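# Lift headset by headband, hold its cable aloft

## Task

Using the left arm, lift the headset (the body, not the cable) by its headband and keep it motionless. Its lowest point must be roughly a hand's length or more above the table top, and no part of it may extend beyond the table edge. The headband must be pinched between the left fingers, and the left gripper must be commanded fully closed (-1). The left fingers may contact the headband only. The cat ears count as headband; the thin side arms running down to the ear cups do not. Apart from the cable, only the left arm may touch the headset, though the right arm is also allowed to. The cable's plug counts as a separate object; the cable does not. The right gripper must hold the cable firmly between its fingers, not at the extreme tips or edges, at a point below where the cable exits the ear cup. Between the ear cup and that grip, the cable must be well above the table and touch nothing except itself, the headset and the arms. If the right arm were removed, no part of the headset may drop more than a little. The cable's loose end must not be left dangling below table height. If that end ever falls well below the table top or reaches well past the table edge, held or not, the task fails. Once every condition holds, declare completion by ending the scene. Anything other than this hold that stays in place only because the robot props it up is not counted.

## Robot and tools

ROBOT. Two six-joint arms, each with a two-finger parallel gripper: left_arm, based at (+0.012, +0.254, 0), and right_arm, based at (+0.029, -0.337, 0). The left arm is on the +y side. The names do not indicate which side of an image an arm appears on. Joint ranges in rad, from base to gripper: waist -2.618..3.054, shoulder 0..3.142, elbow 0..3.142, wrist pitch -1.571..1.571, wrist yaw -1.571..1.571, wrist roll -2.094..2.094. Elbows stop just before straight.

FRAME. Every pose uses one scene frame. The origin is on the table surface midway between the arms; +x points outward over the table and +z points up. Positions are in metres. Orientations are quaternions written w, x, y, z. In a gripper's own axes, the fingers extend along +z and close along y. end_effector_position is the point between the finger pads, about 1 cm behind the fingertips.

ROW FORMAT. A row is 16 numbers in one flat list: left x, y, z, qw, qx, qy, qz, opening, then the same eight for right. Always send all 16, even when only one arm should move. x, y, z and the quaternion are an absolute target for that gripper in the scene frame, not an offset. opening ranges from -1 (closed) to +1 (fully open, 0.094 m). To keep an arm still, resend its whole pose from the last result before it stopped, with the opening it should keep. To hold an orientation, repeat the same target quaternion in every row rather than copying a reported one that may have drifted.

LIMITS ON COMMANDS. A call is refused, and nothing is sent, if a target lies more than 0.6 m from that arm's last reported position along any of its gripper's axes. On each control step the controller clips the command to within 70 mm and 16 degrees of the measured pose, then drives the joints by damped inverse kinematics. When it cannot satisfy both, position wins over orientation. Joint friction can leave the gripper up to about 31 mm short, and smaller commanded changes may have no effect. Reported hand positions can be somewhat wrong, especially at long reach.

execute_actions. Argument "actions" is a list holding at most one item:
- An empty list returns the current state and sends nothing.
- {"rows": [...], "steps": n}: 1 to 15 rows, with n up to 15 (default 15). Each step lasts 1/30 s and uses one row; the final row repeats to fill the remaining steps. Afterwards each arm continues only to its last clipped pose, so check where it ended and send the remainder.
- {"steps": n} with no rows: a wait of up to 300 steps, counted from the previous result, so your thinking time is included.
Optional "pictures" (true/false) controls whether camera images are returned; they come by default.

move. "target" is one 16-number row as above. "speed" is the top path speed in m/s, 0.002 to 0.5, default 0.25; turning is capped at twice that value in rad/s. Each gripper follows a straight line toward its target, turning the short way, and both paths finish together within 0.5 to 10 s (a longer path is cut off at 10 s). Openings are sent at the start. Paths ignore obstacles and the other arm. Grippers lag, can wander, and may exceed the speed, especially with a nearly straight arm. Faster contact, or a target set deeper past a contact, means harder impact and pressure. The result adds a "move:" line with the outcome (done, off_target, moving, held, fault) and the limits that acted: paced means the pose was clipped; held means a check blocked some steps, after which the arm may lurch quickly. It also reports each gripper's distance from its target. If only one arm is named, the other finished near its target.

wait. "seconds", 0 to 10. Nothing new is sent; the simulation keeps running.

zoom_image. "camera" is one of cam_head_left, cam_head_right, cam_high, cam_low (504x504) or cam_left_wrist, cam_right_wrist (616x616). "region" is [x0, y0, x1, y1] in image pixels with the origin at the top left, at most 504 by 504 pixels. It returns a closer view of that camera's latest image.

read_manual. Returns only the URDF licence texts; it does not move anything.

finished_scene. Pass the current scene number.

RESULTS. The state line reads left_arm: ... | right_arm: ... and gives each gripper's position and quaternion. grip_measured is the measured finger opening on the same -1..1 scale; the last Joint positions value is the opening in metres. Readings may be off by about 1 mm. To grip, command roughly 0.03 below grip_measured for a firm hold, or less below for a lighter one. The left gripper in this task must end commanded at -1. Pads press at about 50-62 N; very thin parts get less force. "HELD" marks steps whose command was partly or wholly withheld. A "pose unreachable" line means the clearance check changed or blocked the named arm's command. A "Hand target" line shows where each gripper is currently being driven. Joint torques include offsets and noise. MOTOR HOT warns at 75 °C. At 90 °C that arm stops for 10 s, and at 100 °C it goes limp and falls. These are reported as OVER-TEMPERATURE FAULT lines; other FAULT lines can also halt an arm. Camera calibration (intrinsics and world-to-camera transforms) is provided and may be slightly off; results list cameras whose values have changed.

TIMING. The simulation keeps running while you compose replies, so long thinking lets things change. Sudden tugs on held parts or pushes on loose objects may occur.

AVOID. Arms colliding or pressing on each other, hard pushes, fast impacts, dropping the headset, letting the cable end fall below the table top or far past its edge, and knocking anything off the table.

Each tool is called after "Call:" in YAML: its name, and indented under it one key for each argument.

## Session

I'll start by looking at the scene.

Call:
execute_actions:
  actions: []

Scene clock: 0.00 s of 4200.00 s.
left_arm: end_effector_position=(+0.3298, +0.5525, +0.1387) grip_measured=+1.000 end_effector_quat_wxyz=(+0.111, -0.280, +0.782, +0.545) | right_arm: end_effector_position=(+0.3922, -0.3155, +0.3519) grip_measured=+1.000 end_effector_quat_wxyz=(+0.477, +0.694, +0.516, +0.157)
Joint positions: left_arm=[ 0.567  1.871  1.23  -0.386 -1.11   0.048  0.094] | right_arm=[ 0.313  1.462  1.701 -1.08   0.842  1.943  0.094]
Joint velocities: left_arm=[ 0.032 -0.017  0.002  0.022  0.022  0.066  0.   ] | right_arm=[-0.002 -0.002 -0.022  0.022 -0.007  0.066  0.   ]
Joint torques (N m, as the arm reports them, + toward a larger angle): no reading
Motor temperatures (°C, as the motors report them): left_arm=[23 23 24 25 26 24] | right_arm=[23 24 24 25 25 26]
Hand target (left_arm): +0.330, +0.553, +0.139; +0.111, -0.280, +0.782, +0.545
Hand target (right_arm): +0.392, -0.315, +0.352; +0.477, +0.694, +0.516, +0.157

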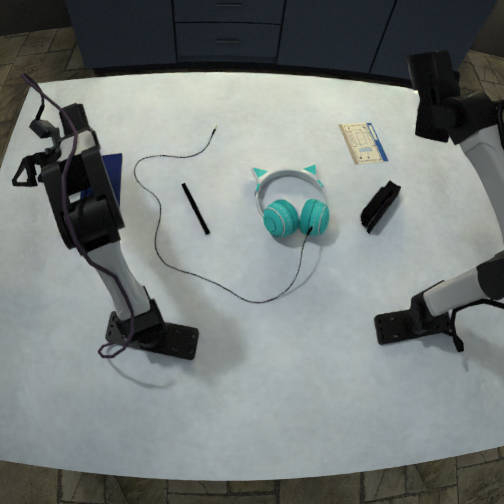

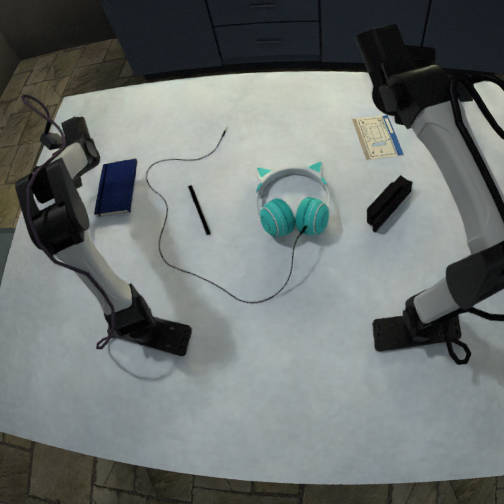

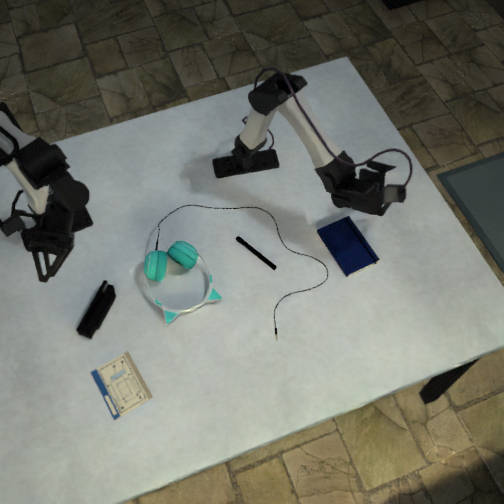

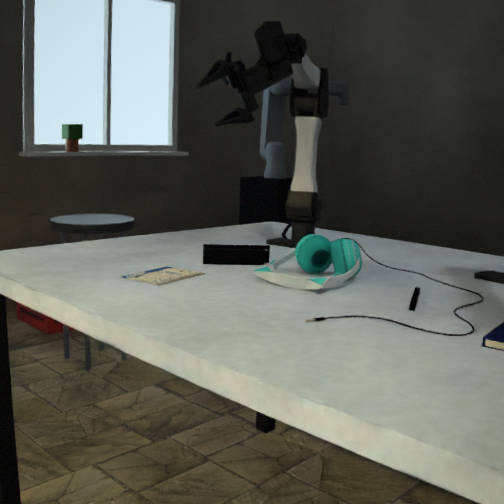

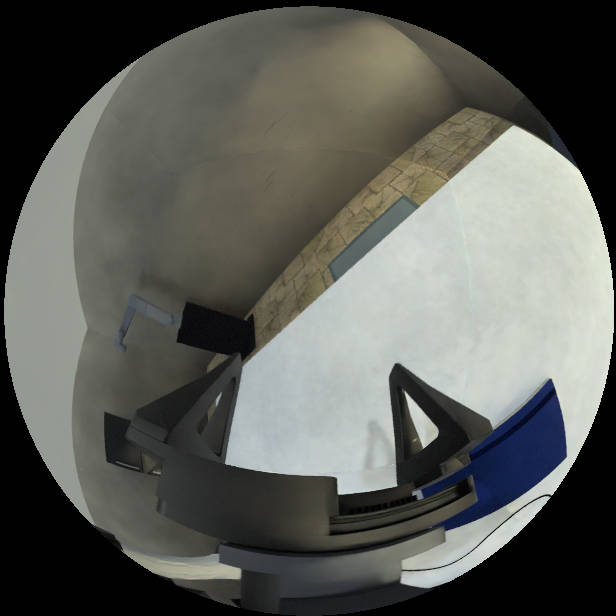

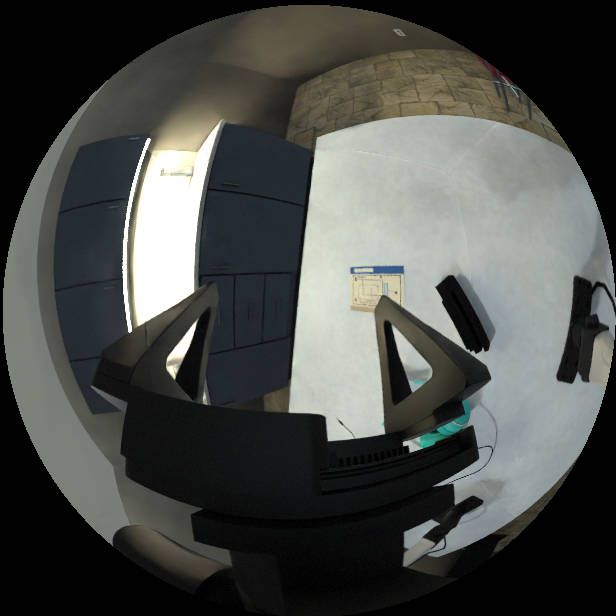

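Call:
zoom_image:
  camera: "cam_head_left"
  region: [230, 140, 350, 260]

Call:
zoom_image:
  camera: "cam_high"
  region: [120, 220, 240, 340]

Call:
zoom_image:
  camera: "cam_low"
  region: [240, 210, 380, 310]

Call:
zoom_image:
  camera: "cam_head_right"
  region: [235, 140, 355, 260]

Region (230, 140, 350, 260) of cam_head_left's 504x504 image, scaled by 4.200, with more detail than that image has.

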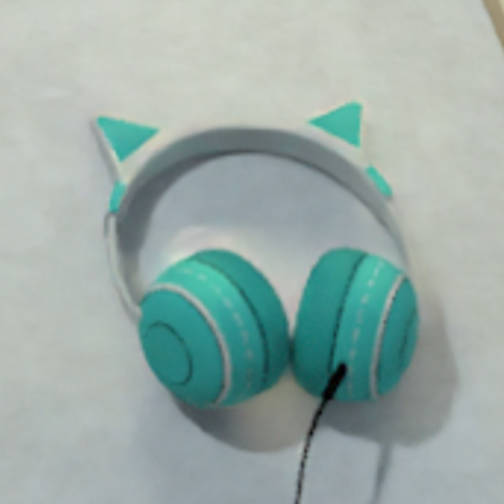

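Region (120, 220, 240, 340) of cam_high's 504x504 image, scaled by 4.200, with more detail than that image has.

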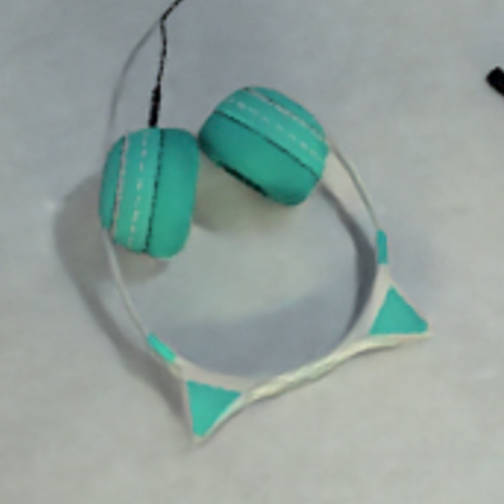

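Region (240, 210, 380, 310) of cam_low's 504x504 image, scaled by 3.600, with more detail than that image has; it fills the top 360 rows of this view, and the rest is white.

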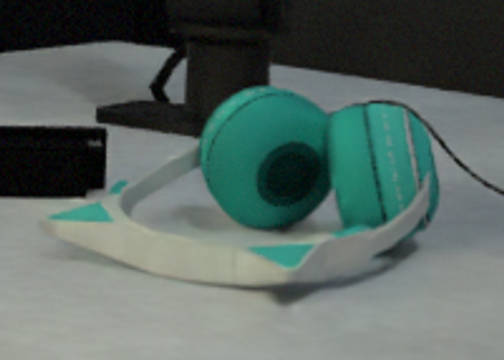

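Region (235, 140, 355, 260) of cam_head_right's 504x504 image, scaled by 4.200, with more detail than that image has.

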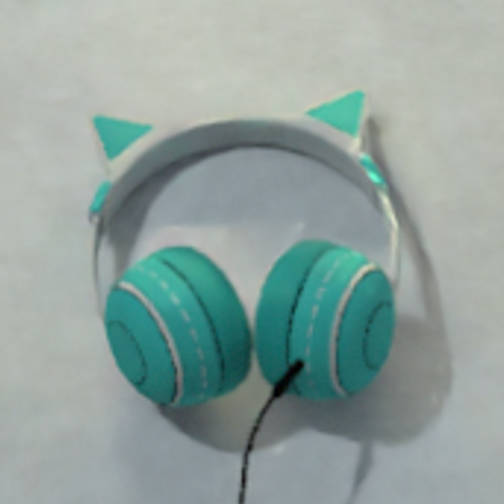

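Call:
move:
  target: [0.407, -0.040, 0.095, 0.1924, 0.6463, 0.7178, -0.1731, 0.0, 0.40, -0.29, 0.20, 0.6404, -0.0668, 0.7631, 0.0560, 1.0]
  speed: 0.4

Scene clock: 33.07 s of 4200.00 s.
left_arm: end_effector_position=(+0.3965, -0.0368, +0.0950) grip_measured=+0.001 end_effector_quat_wxyz=(+0.195, +0.645, +0.722, -0.159) | right_arm: end_effector_position=(+0.3970, -0.2904, +0.2061) grip_measured=+1.000 end_effector_quat_wxyz=(+0.638, -0.057, +0.765, +0.063)
Joint positions: left_arm=[-0.337  2.089  1.74  -0.889  0.393  0.883  0.047] | right_arm=[-0.019  1.085  0.449  0.458 -0.083  0.009  0.094]
Joint velocities: left_arm=[-0.002 -0.022  0.002 -0.037 -0.037  0.095  0.   ] | right_arm=[ 0.002 -0.022  0.007 -0.007  0.095 -0.037  0.   ]
Joint torques (N m, as the arm reports them, + toward a larger angle): left_arm=[-0.17 -9.46  9.28  0.73  0.33  0.  ] | right_arm=[-0.96 -1.8   6.59  2.18 -0.13 -0.15]
Motor temperatures (°C, as the motors report them): left_arm=[23 30 28 27 26 24] | right_arm=[23 26 26 28 25 26]
Hand target (left_arm): +0.395, -0.041, +0.096; +0.192, +0.649, +0.717, -0.166
Hand target (right_arm): +0.398, -0.291, +0.199; +0.635, -0.062, +0.768, +0.062
Off the commanded pose (left_arm): 0.011 m, 2 deg.
Off the commanded pose (right_arm): 0.007 m, 1 deg.
After step 120, 25.17 s passed at rest.
move: off_target (left_arm)
camera_calibration (this result's frames):
cam_left_wrist: T_world_to_cam=[[-0.979942, -0.198954, 0.0114078, 0.384016], [-0.198575, 0.979684, 0.0280661, 0.153906], [-0.01676, 0.0252379, -0.999541, 0.221938], [0, 0, 0, 1]] pos_world=[0.410595, -0.079979, 0.213136]
cam_right_wrist: T_world_to_cam=[[0.14058, -0.97939, 0.145024, -0.380041], [-0.810772, -0.197949, -0.550877, 0.37859], [0.568231, -0.0401393, -0.82189, 0.0436337], [0, 0, 0, 1]] pos_world=[0.335582, -0.295516, 0.299534]

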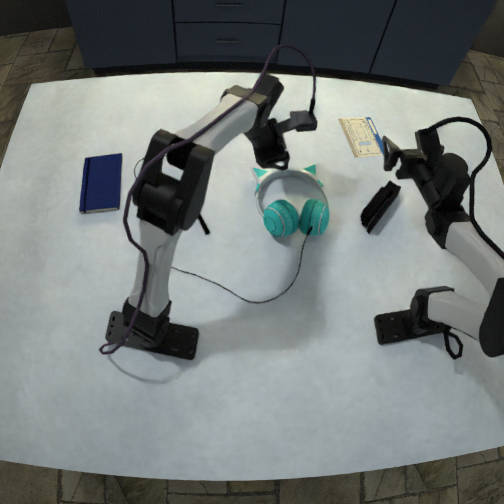

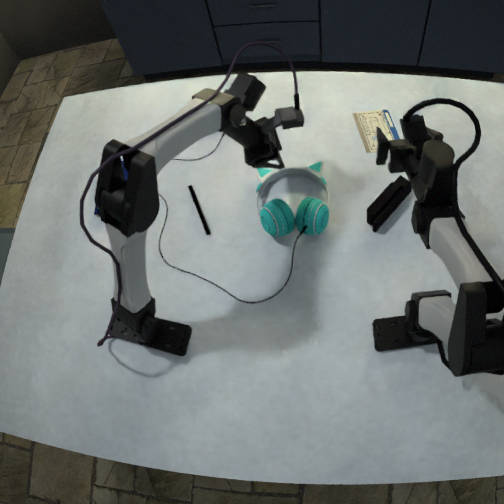

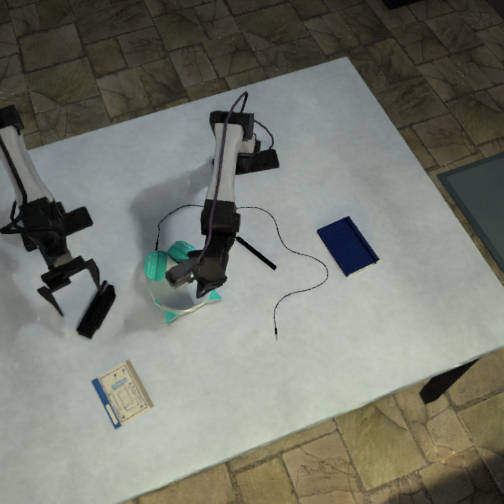

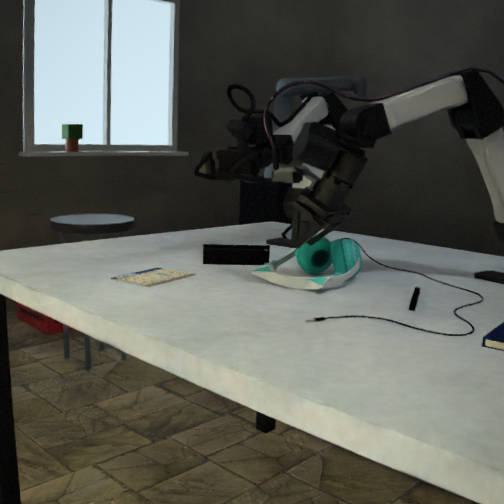

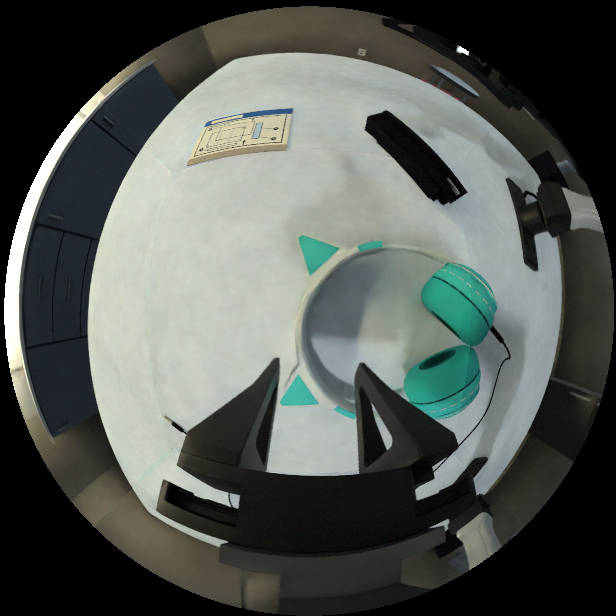

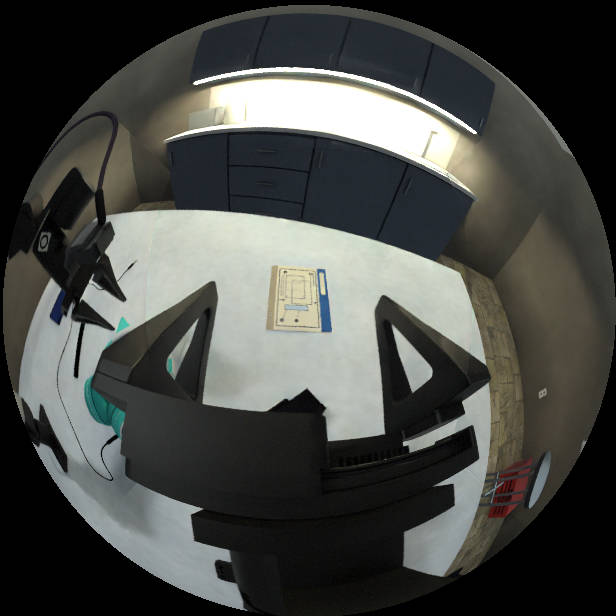

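Call:
zoom_image:
  camera: "cam_left_wrist"
  region: [240, 220, 440, 420]

Region (240, 220, 440, 420) of cam_left_wrist's 616x616 image, scaled by 2.520, with more detail than that image has.

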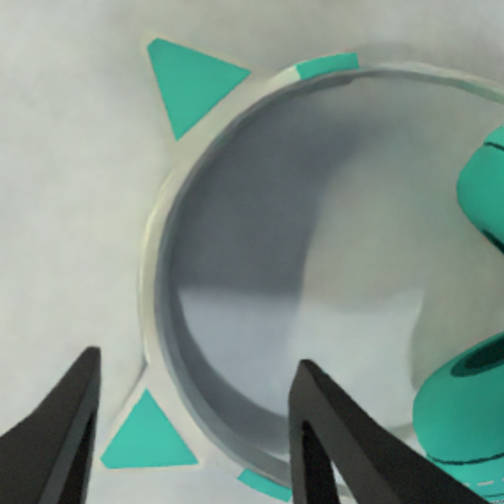

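Call:
move:
  target: [0.414, -0.060, 0.024, 0.1924, 0.6463, 0.7178, -0.1731, 0.3, 0.397, -0.2904, 0.2061, 0.638, -0.057, 0.765, 0.063, 1.0]
  speed: 0.12

Scene clock: 41.27 s of 4200.00 s.
left_arm: end_effector_position=(+0.4163, -0.0551, +0.0271) grip_measured=+0.299 end_effector_quat_wxyz=(+0.190, +0.646, +0.720, -0.166) | right_arm: end_effector_position=(+0.3970, -0.2902, +0.2063) grip_measured=+1.000 end_effector_quat_wxyz=(+0.639, -0.058, +0.765, +0.063)
Joint positions: left_arm=[-0.347  2.261  1.74  -0.726  0.403  0.876  0.061] | right_arm=[-0.019  1.085  0.449  0.458 -0.085  0.007  0.094]
Joint velocities: left_arm=[-0.027 -0.007  0.002  0.066  0.051 -0.095  0.   ] | right_arm=[ 0.007  0.002  0.012 -0.095 -0.051  0.037  0.   ]
Joint torques (N m, as the arm reports them, + toward a larger angle): left_arm=[ -0.36 -10.8    6.31   1.     0.42  -0.07] | right_arm=[-0.13 -3.08  7.82  1.95 -0.03 -0.05]
Motor temperatures (°C, as the motors report them): left_arm=[23 32 29 27 26 24] | right_arm=[23 26 27 30 25 26]
Hand target (left_arm): +0.413, -0.060, +0.024; +0.192, +0.646, +0.718, -0.173
Hand target (right_arm): +0.397, -0.290, +0.206; +0.638, -0.057, +0.765, +0.063
Off the commanded pose (left_arm): 0.006 m, 1 deg.
Off the commanded pose (right_arm): 0.000 m, 0 deg.
After step 90, 4.03 s passed at rest.
move: done
camera_calibration (this result's frames):
cam_left_wrist: T_world_to_cam=[[-0.981051, -0.191933, 0.026475, 0.400959], [-0.191256, 0.981193, 0.0261115, 0.174822], [-0.0309888, 0.0205532, -0.999308, 0.160486], [0, 0, 0, 1]] pos_world=[0.43177, -0.0978755, 0.145194]
cam_right_wrist: T_world_to_cam=[[0.141745, -0.97908, 0.145979, -0.380445], [-0.809992, -0.199488, -0.551469, 0.378097], [0.569054, -0.0400742, -0.821323, 0.043371], [0, 0, 0, 1]] pos_world=[0.335501, -0.295323, 0.299667]

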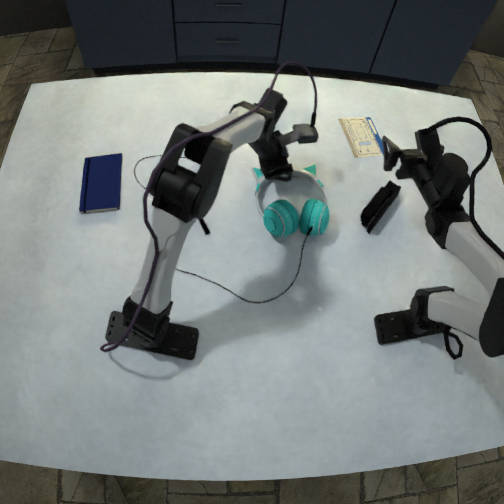

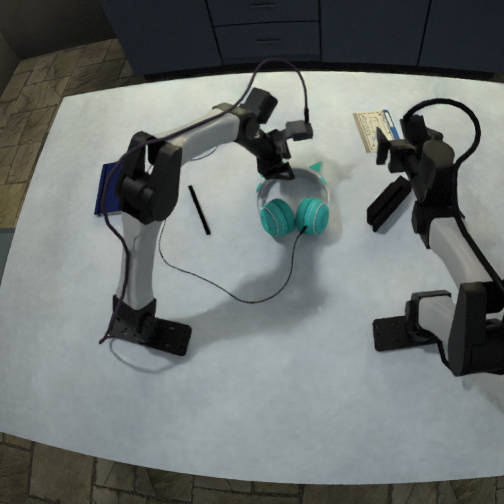

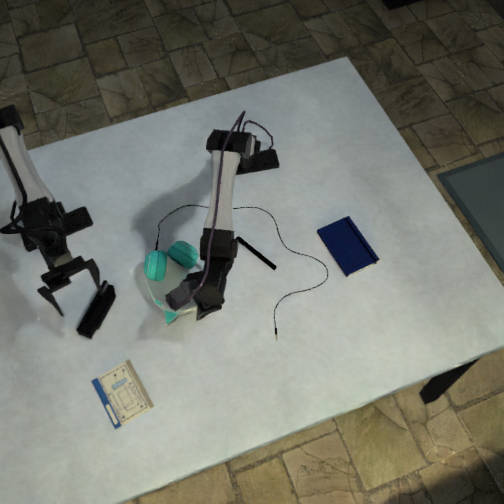

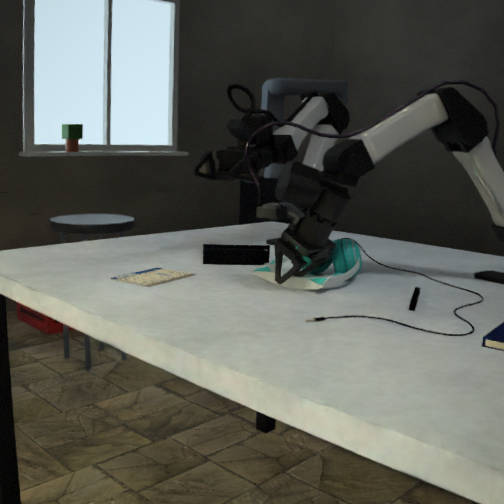

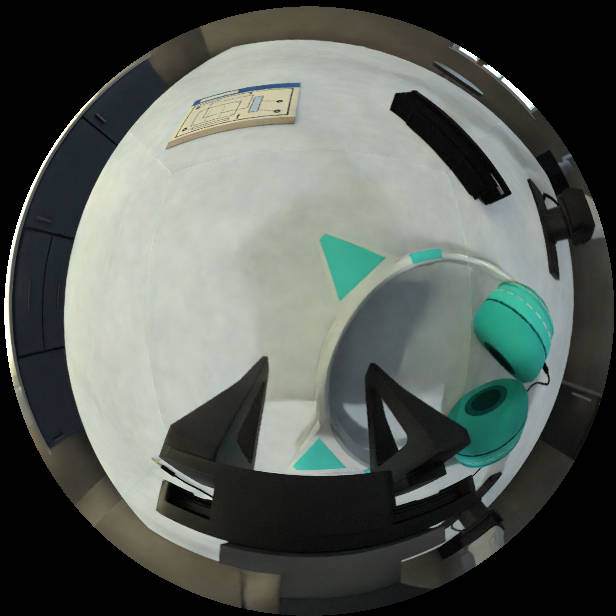

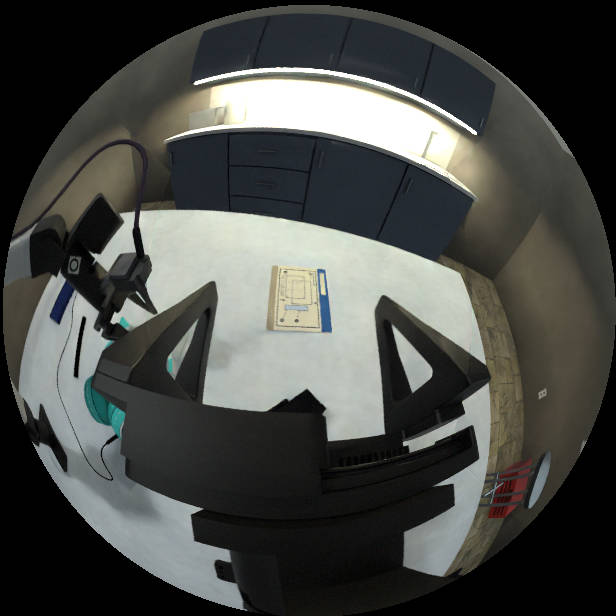

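Call:
zoom_image:
  camera: "cam_low"
  region: [245, 225, 345, 305]

Call:
zoom_image:
  camera: "cam_left_wrist"
  region: [220, 220, 480, 480]

Region (245, 225, 345, 305) of cam_low's 504x504 image, scaled by 5.040, with more detail than that image has; it fills the top 403 rows of this view, and the rest is white.

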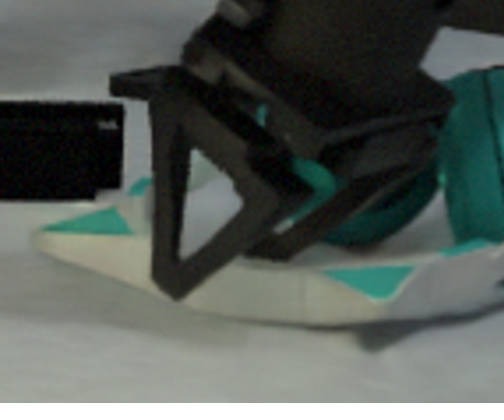

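Region (220, 220, 480, 480) of cam_left_wrist's 616x616 image, scaled by 1.938, with more detail than that image has.

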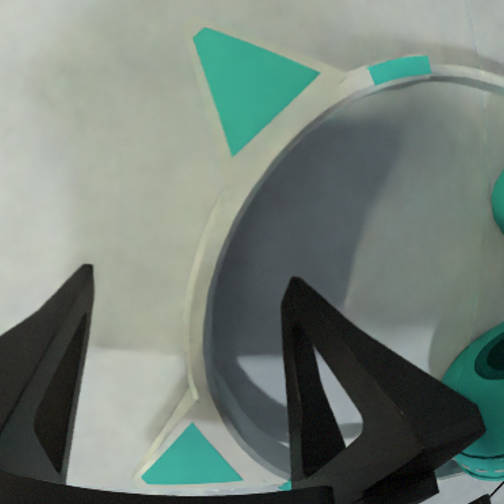

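Call:
execute_actions:
  actions:
    - {"rows": [[0.413, -0.060, 0.022, 0.1924, 0.6463, 0.7178, -0.1731, 0.3, 0.397, -0.2904, 0.2061, 0.638, -0.057, 0.765, 0.063, 1.0],[0.413, -0.060, 0.0205, 0.1924, 0.6463, 0.7178, -0.1731, 0.25, 0.397, -0.2904, 0.2061, 0.638, -0.057, 0.765, 0.063, 1.0],[0.413, -0.060, 0.019, 0.1924, 0.6463, 0.7178, -0.1731, 0.2, 0.397, -0.2904, 0.2061, 0.638, -0.057, 0.765, 0.063, 1.0],[0.413, -0.060, 0.0175, 0.1924, 0.6463, 0.7178, -0.1731, 0.1, 0.397, -0.2904, 0.2061, 0.638, -0.057, 0.765, 0.063, 1.0],[0.413, -0.060, 0.016, 0.1924, 0.6463, 0.7178, -0.1731, 0.0, 0.397, -0.2904, 0.2061, 0.638, -0.057, 0.765, 0.063, 1.0],[0.413, -0.060, 0.0145, 0.1924, 0.6463, 0.7178, -0.1731, -0.1, 0.397, -0.2904, 0.2061, 0.638, -0.057, 0.765, 0.063, 1.0],[0.413, -0.060, 0.013, 0.1924, 0.6463, 0.7178, -0.1731, -0.2, 0.397, -0.2904, 0.2061, 0.638, -0.057, 0.765, 0.063, 1.0]], "steps": 15}

Scene clock: 44.83 s of 4200.00 s.
left_arm: end_effector_position=(+0.4180, -0.0563, +0.0235) grip_measured=-0.199 end_effector_quat_wxyz=(+0.198, +0.646, +0.718, -0.165) | right_arm: end_effector_position=(+0.3970, -0.2902, +0.2063) grip_measured=+1.000 end_effector_quat_wxyz=(+0.639, -0.058, +0.765, +0.063)
Joint positions: left_arm=[-0.347  2.261  1.72  -0.69   0.404  0.876  0.038] | right_arm=[-0.019  1.085  0.449  0.458 -0.085  0.007  0.094]
Joint velocities: left_arm=[-0.007 -0.002 -0.007  0.007  0.037 -0.037  0.   ] | right_arm=[-0.017  0.002 -0.012  0.007  0.007 -0.037  0.   ]
Joint torques (N m, as the arm reports them, + toward a larger angle): left_arm=[ -0.29 -10.14   5.64   1.04   0.42  -0.1 ] | right_arm=[-0.08 -3.18  7.76  1.95 -0.03 -0.04]
Motor temperatures (°C, as the motors report them): left_arm=[23 33 29 27 26 24] | right_arm=[23 26 27 30 25 26]
Hand target (left_arm): +0.413, -0.060, +0.013; +0.192, +0.646, +0.718, -0.173
Hand target (right_arm): +0.397, -0.290, +0.206; +0.638, -0.057, +0.765, +0.063
Off the commanded pose (left_arm): 0.012 m, 1 deg.
Off the commanded pose (right_arm): 0.000 m, 0 deg.
Steps of this call (steps 1 to 90: nothing new was sent; then 0.07 s passed at rest; steps 91 to 105: all 15 steps of this action). Readings (end_effector_position):
91: left_arm (+0.4167, -0.0555, +0.0273) | right_arm (+0.3970, -0.2902, +0.2063)
92: left_arm (+0.4170, -0.0556, +0.0274) | right_arm (+0.3970, -0.2902, +0.2063)
94: left_arm (+0.4181, -0.0563, +0.0278) | right_arm (+0.3970, -0.2902, +0.2063)
98: left_arm (+0.4180, -0.0563, +0.0249) | right_arm (+0.3970, -0.2902, +0.2063)
105: the state above
camera_calibration (this result's frames):
cam_left_wrist: T_world_to_cam=[[-0.981312, -0.191836, 0.015013, 0.402919], [-0.191613, 0.981354, 0.0151103, 0.176771], [-0.0176318, 0.0119513, -0.999773, 0.150975], [0, 0, 0, 1]] pos_world=[0.431922, -0.0979845, 0.142221]
cam_right_wrist: T_world_to_cam=[[0.141745, -0.97908, 0.145979, -0.380445], [-0.809992, -0.199488, -0.551469, 0.378097], [0.569054, -0.0400742, -0.821323, 0.043371], [0, 0, 0, 1]] pos_world=[0.335501, -0.295323, 0.299667]

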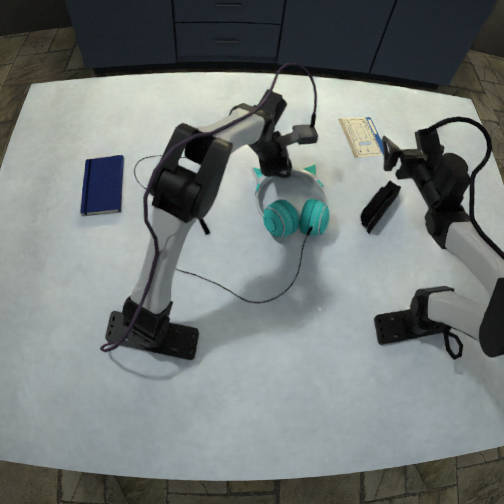

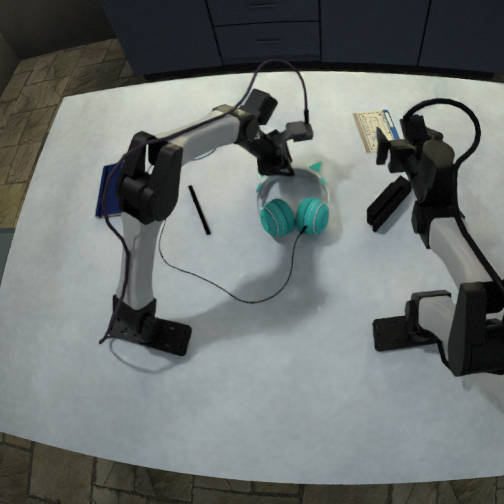

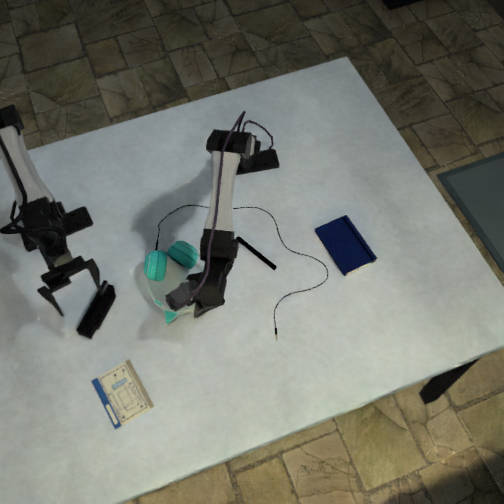

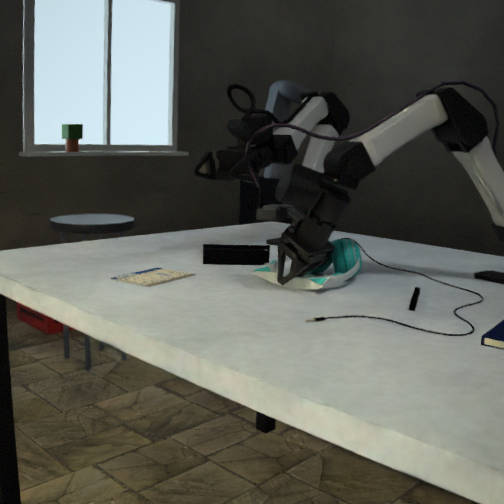

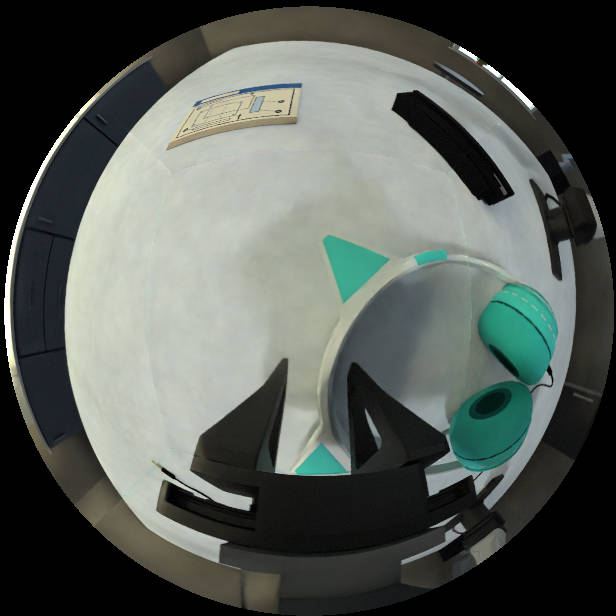

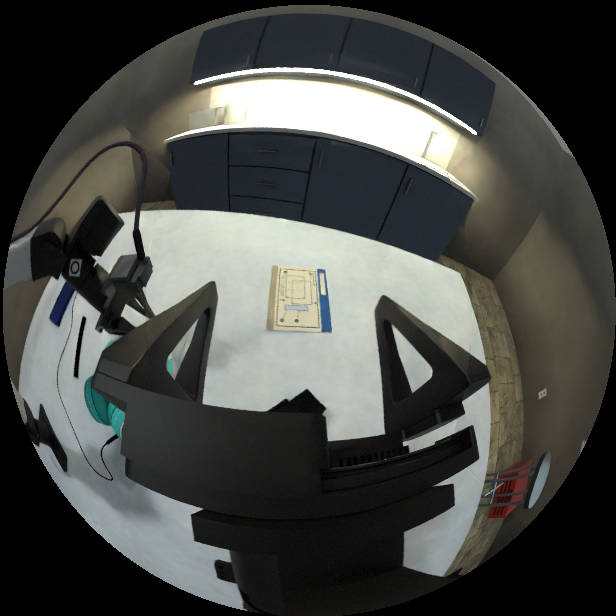

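Call:
execute_actions:
  actions:
    - {"rows": [[0.412, -0.060, 0.011, 0.1924, 0.6463, 0.7178, -0.1731, -0.2, 0.397, -0.2904, 0.2061, 0.638, -0.057, 0.765, 0.063, 1.0],[0.411, -0.059, 0.009, 0.1924, 0.6463, 0.7178, -0.1731, -0.2, 0.397, -0.2904, 0.2061, 0.638, -0.057, 0.765, 0.063, 1.0],[0.410, -0.059, 0.007, 0.1924, 0.6463, 0.7178, -0.1731, -0.2, 0.397, -0.2904, 0.2061, 0.638, -0.057, 0.765, 0.063, 1.0],[0.409, -0.058, 0.005, 0.1924, 0.6463, 0.7178, -0.1731, -0.2, 0.397, -0.2904, 0.2061, 0.638, -0.057, 0.765, 0.063, 1.0],[0.408, -0.058, 0.004, 0.1924, 0.6463, 0.7178, -0.1731, -0.2, 0.397, -0.2904, 0.2061, 0.638, -0.057, 0.765, 0.063, 1.0],[0.407, -0.058, 0.003, 0.1924, 0.6463, 0.7178, -0.1731, -0.2, 0.397, -0.2904, 0.2061, 0.638, -0.057, 0.765, 0.063, 1.0]], "steps": 13}

Scene clock: 46.47 s of 4200.00 s.
left_arm: end_effector_position=(+0.4150, -0.0575, +0.0146) grip_measured=-0.199 end_effector_quat_wxyz=(+0.203, +0.645, +0.716, -0.172) | right_arm: end_effector_position=(+0.3970, -0.2902, +0.2063) grip_measured=+1.000 end_effector_quat_wxyz=(+0.639, -0.058, +0.765, +0.063)
Joint positions: left_arm=[-0.347  2.26   1.673 -0.634  0.419  0.872  0.038] | right_arm=[-0.019  1.085  0.449  0.458 -0.085  0.007  0.094]
Joint velocities: left_arm=[-0.002  0.022  0.007  0.066 -0.037  0.007 -0.   ] | right_arm=[-0.027 -0.007 -0.002 -0.007 -0.051  0.051  0.   ]
Joint torques (N m, as the arm reports them, + toward a larger angle): left_arm=[ -0.36 -10.77   4.57   1.03   0.19  -0.09] | right_arm=[-0.12 -3.05  7.8   1.95 -0.02 -0.04]
Motor temperatures (°C, as the motors report them): left_arm=[23 33 29 27 26 24] | right_arm=[23 26 27 30 25 26]
Hand target (left_arm): +0.407, -0.058, +0.003; +0.192, +0.646, +0.718, -0.173
Hand target (right_arm): +0.397, -0.290, +0.206; +0.638, -0.057, +0.765, +0.063
Off the commanded pose (left_arm): 0.014 m, 1 deg.
Off the commanded pose (right_arm): 0.000 m, 0 deg.
Steps of this call (steps 1 to 36: nothing new was sent; steps 37 to 49: all 13 steps of this action). Readings (end_effector_position):
37: left_arm (+0.4188, -0.0567, +0.0239) | right_arm (+0.3970, -0.2902, +0.2063)
38: left_arm (+0.4189, -0.0568, +0.0231) | right_arm (+0.3970, -0.2902, +0.2063)
40: left_arm (+0.4176, -0.0562, +0.0194) | right_arm (+0.3970, -0.2902, +0.2063)
44: left_arm (+0.4145, -0.0561, +0.0144) | right_arm (+0.3970, -0.2902, +0.2063)
49: the state above
camera_calibration (this result's frames):
cam_left_wrist: T_world_to_cam=[[-0.981652, -0.189784, 0.0184758, 0.400088], [-0.189855, 0.98181, -0.00210856, 0.177065], [-0.0177395, -0.00557758, -0.999827, 0.141083], [0, 0, 0, 1]] pos_world=[0.428866, -0.0971269, 0.13404]
cam_right_wrist: T_world_to_cam=[[0.141745, -0.97908, 0.145979, -0.380445], [-0.809992, -0.199488, -0.551469, 0.378097], [0.569054, -0.0400742, -0.821323, 0.043371], [0, 0, 0, 1]] pos_world=[0.335501, -0.295323, 0.299667]

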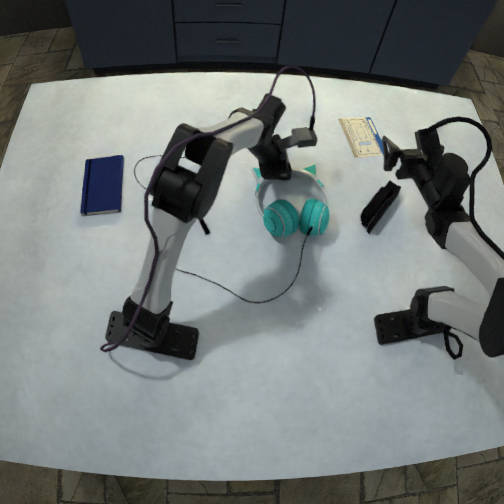

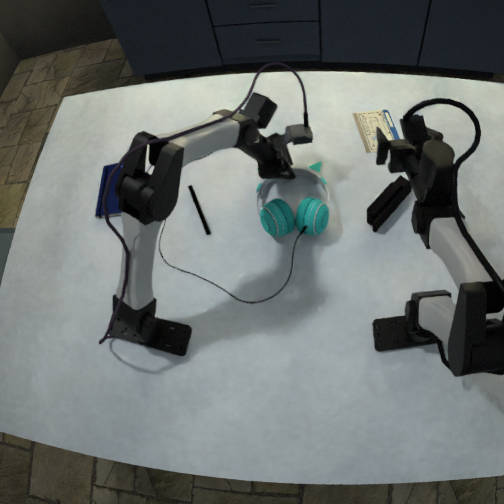

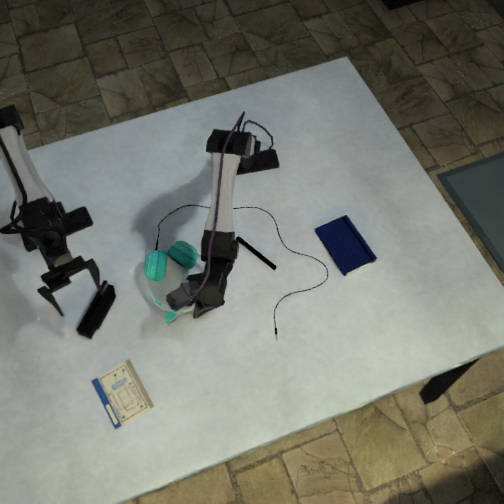

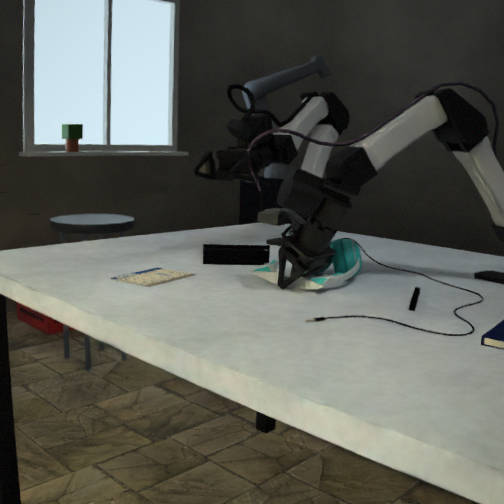

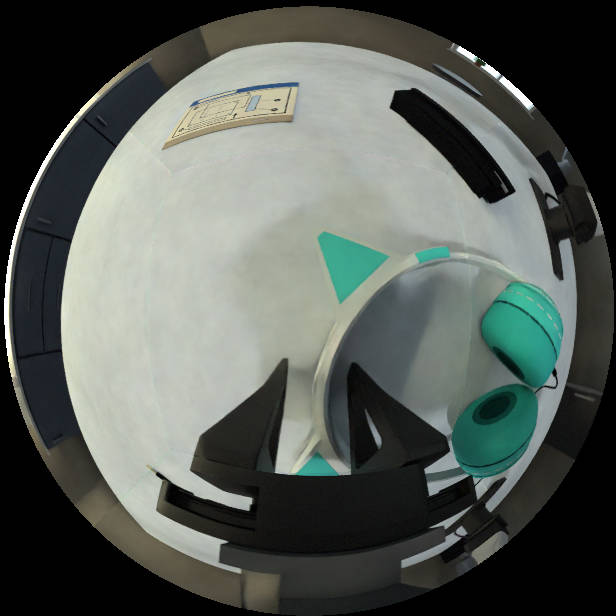

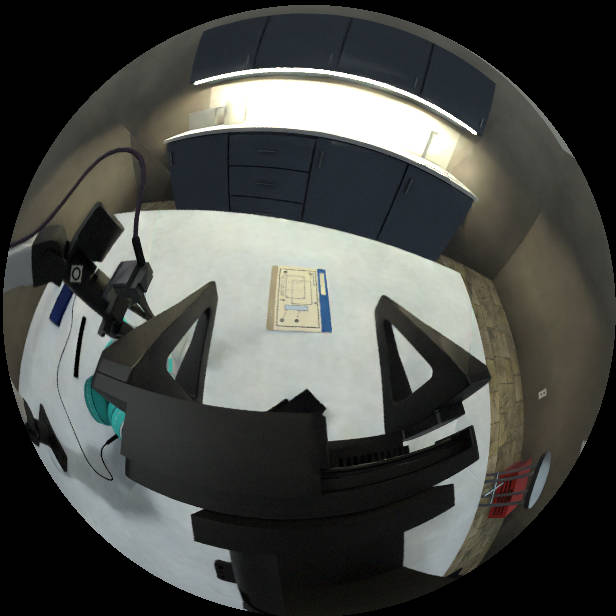

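Call:
execute_actions:
  actions:
    - {"rows": [[0.413, -0.058, 0.012, 0.198, 0.646, 0.717, -0.172, -0.35, 0.397, -0.2904, 0.2061, 0.638, -0.057, 0.765, 0.063, 1.0],[0.414, -0.058, 0.014, 0.198, 0.646, 0.717, -0.172, -0.45, 0.397, -0.2904, 0.2061, 0.638, -0.057, 0.765, 0.063, 1.0],[0.414, -0.058, 0.015, 0.198, 0.646, 0.717, -0.172, -0.55, 0.397, -0.2904, 0.2061, 0.638, -0.057, 0.765, 0.063, 1.0],[0.414, -0.058, 0.015, 0.198, 0.646, 0.717, -0.172, -0.63, 0.397, -0.2904, 0.2061, 0.638, -0.057, 0.765, 0.063, 1.0],[0.414, -0.058, 0.015, 0.198, 0.646, 0.717, -0.172, -0.70, 0.397, -0.2904, 0.2061, 0.638, -0.057, 0.765, 0.063, 1.0],[0.414, -0.058, 0.015, 0.198, 0.646, 0.717, -0.172, -0.75, 0.397, -0.2904, 0.2061, 0.638, -0.057, 0.765, 0.063, 1.0],[0.414, -0.058, 0.015, 0.198, 0.646, 0.717, -0.172, -0.80, 0.397, -0.2904, 0.2061, 0.638, -0.057, 0.765, 0.063, 1.0],[0.414, -0.058, 0.015, 0.198, 0.646, 0.717, -0.172, -0.85, 0.397, -0.2904, 0.2061, 0.638, -0.057, 0.765, 0.063, 1.0],[0.414, -0.058, 0.015, 0.198, 0.646, 0.717, -0.172, -0.90, 0.397, -0.2904, 0.2061, 0.638, -0.057, 0.765, 0.063, 1.0],[0.414, -0.058, 0.015, 0.198, 0.646, 0.717, -0.172, -0.95, 0.397, -0.2904, 0.2061, 0.638, -0.057, 0.765, 0.063, 1.0],[0.414, -0.058, 0.015, 0.198, 0.646, 0.717, -0.172, -1.0, 0.397, -0.2904, 0.2061, 0.638, -0.057, 0.765, 0.063, 1.0]], "steps": 15}

Scene clock: 47.93 s of 4200.00 s.
left_arm: end_effector_position=(+0.4121, -0.0592, +0.0160) grip_measured=-0.801 end_effector_quat_wxyz=(+0.200, +0.639, +0.719, -0.183) | right_arm: end_effector_position=(+0.3970, -0.2902, +0.2063) grip_measured=+1.000 end_effector_quat_wxyz=(+0.639, -0.058, +0.765, +0.063)
Joint positions: left_arm=[-0.347  2.26   1.676 -0.643  0.437  0.856  0.009] | right_arm=[-0.019  1.085  0.449  0.458 -0.085  0.007  0.094]
Joint velocities: left_arm=[-0.012 -0.002  0.007 -0.037  0.022 -0.007 -0.002] | right_arm=[-0.012  0.007 -0.007 -0.051  0.066 -0.007  0.   ]
Joint torques (N m, as the arm reports them, + toward a larger angle): left_arm=[  0.01 -10.88   8.24   0.84   0.1    0.15] | right_arm=[-0.07 -3.12  7.77  1.96 -0.03 -0.04]
Motor temperatures (°C, as the motors report them): left_arm=[23 34 29 27 26 24] | right_arm=[23 26 27 30 25 26]
Hand target (left_arm): +0.414, -0.058, +0.015; +0.198, +0.646, +0.717, -0.172
Hand target (right_arm): +0.397, -0.290, +0.206; +0.638, -0.057, +0.765, +0.063
Off the commanded pose (left_arm): 0.002 m, 1 deg.
Off the commanded pose (right_arm): 0.000 m, 0 deg.
Steps of this call (steps 1 to 29: nothing new was sent; steps 30 to 44: all 15 steps of this action). Readings (end_effector_position):
30: left_arm (+0.4150, -0.0580, +0.0147) | right_arm (+0.3970, -0.2902, +0.2063)
31: left_arm (+0.4146, -0.0582, +0.0148) | right_arm (+0.3970, -0.2902, +0.2063)
33: left_arm (+0.4142, -0.0582, +0.0148) | right_arm (+0.3970, -0.2902, +0.2063)
37: left_arm (+0.4132, -0.0586, +0.0150) | right_arm (+0.3970, -0.2902, +0.2063)
44: the state above
camera_calibration (this result's frames):
cam_left_wrist: T_world_to_cam=[[-0.979679, -0.195961, 0.0427531, 0.395352], [-0.196573, 0.980432, -0.0105604, 0.181042], [-0.0398471, -0.0187499, -0.99903, 0.150721], [0, 0, 0, 1]] pos_world=[0.428912, -0.0971997, 0.135584]
cam_right_wrist: T_world_to_cam=[[0.141745, -0.97908, 0.145979, -0.380445], [-0.809992, -0.199488, -0.551469, 0.378097], [0.569054, -0.0400742, -0.821323, 0.043371], [0, 0, 0, 1]] pos_world=[0.335501, -0.295323, 0.299667]

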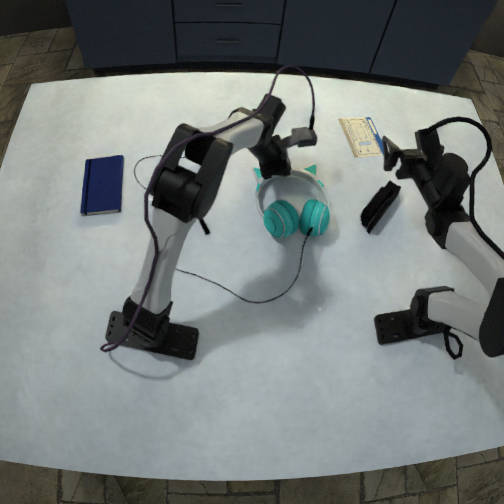

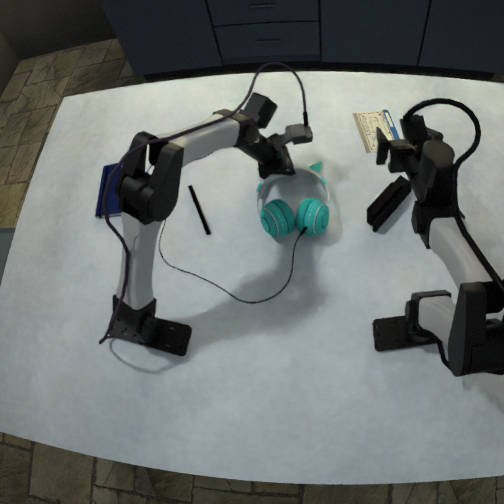

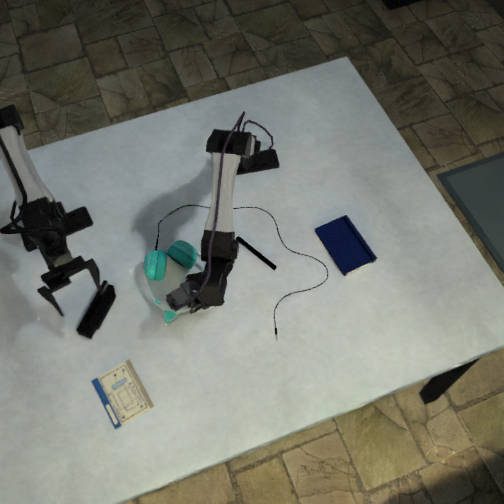

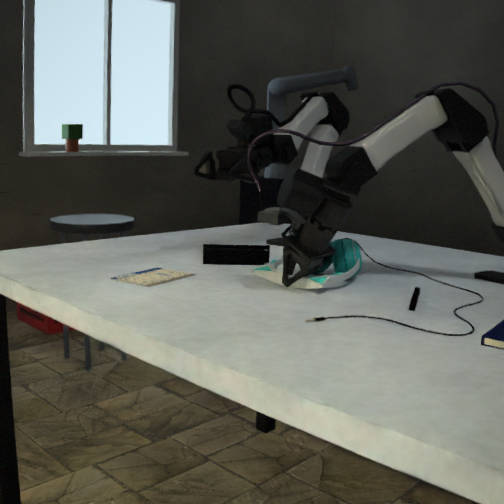

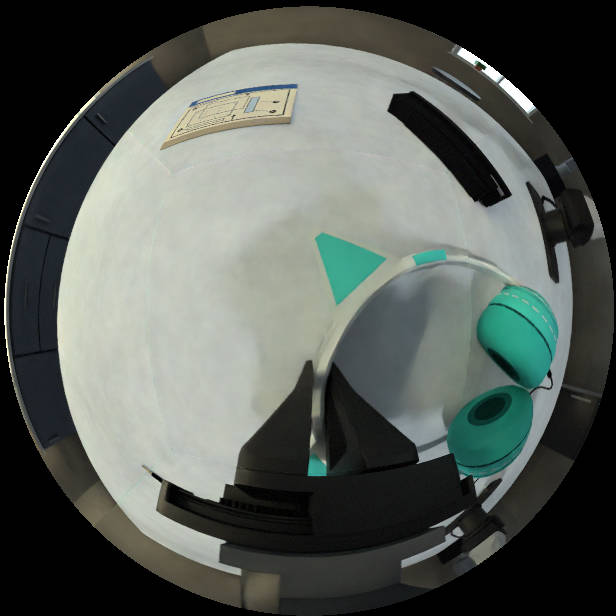

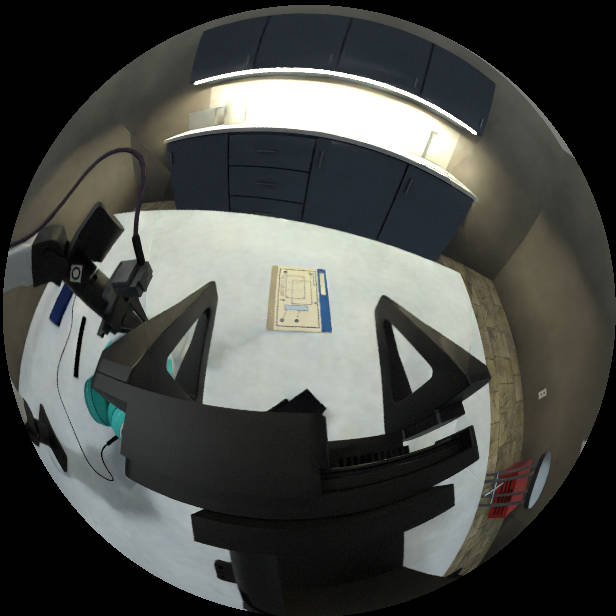

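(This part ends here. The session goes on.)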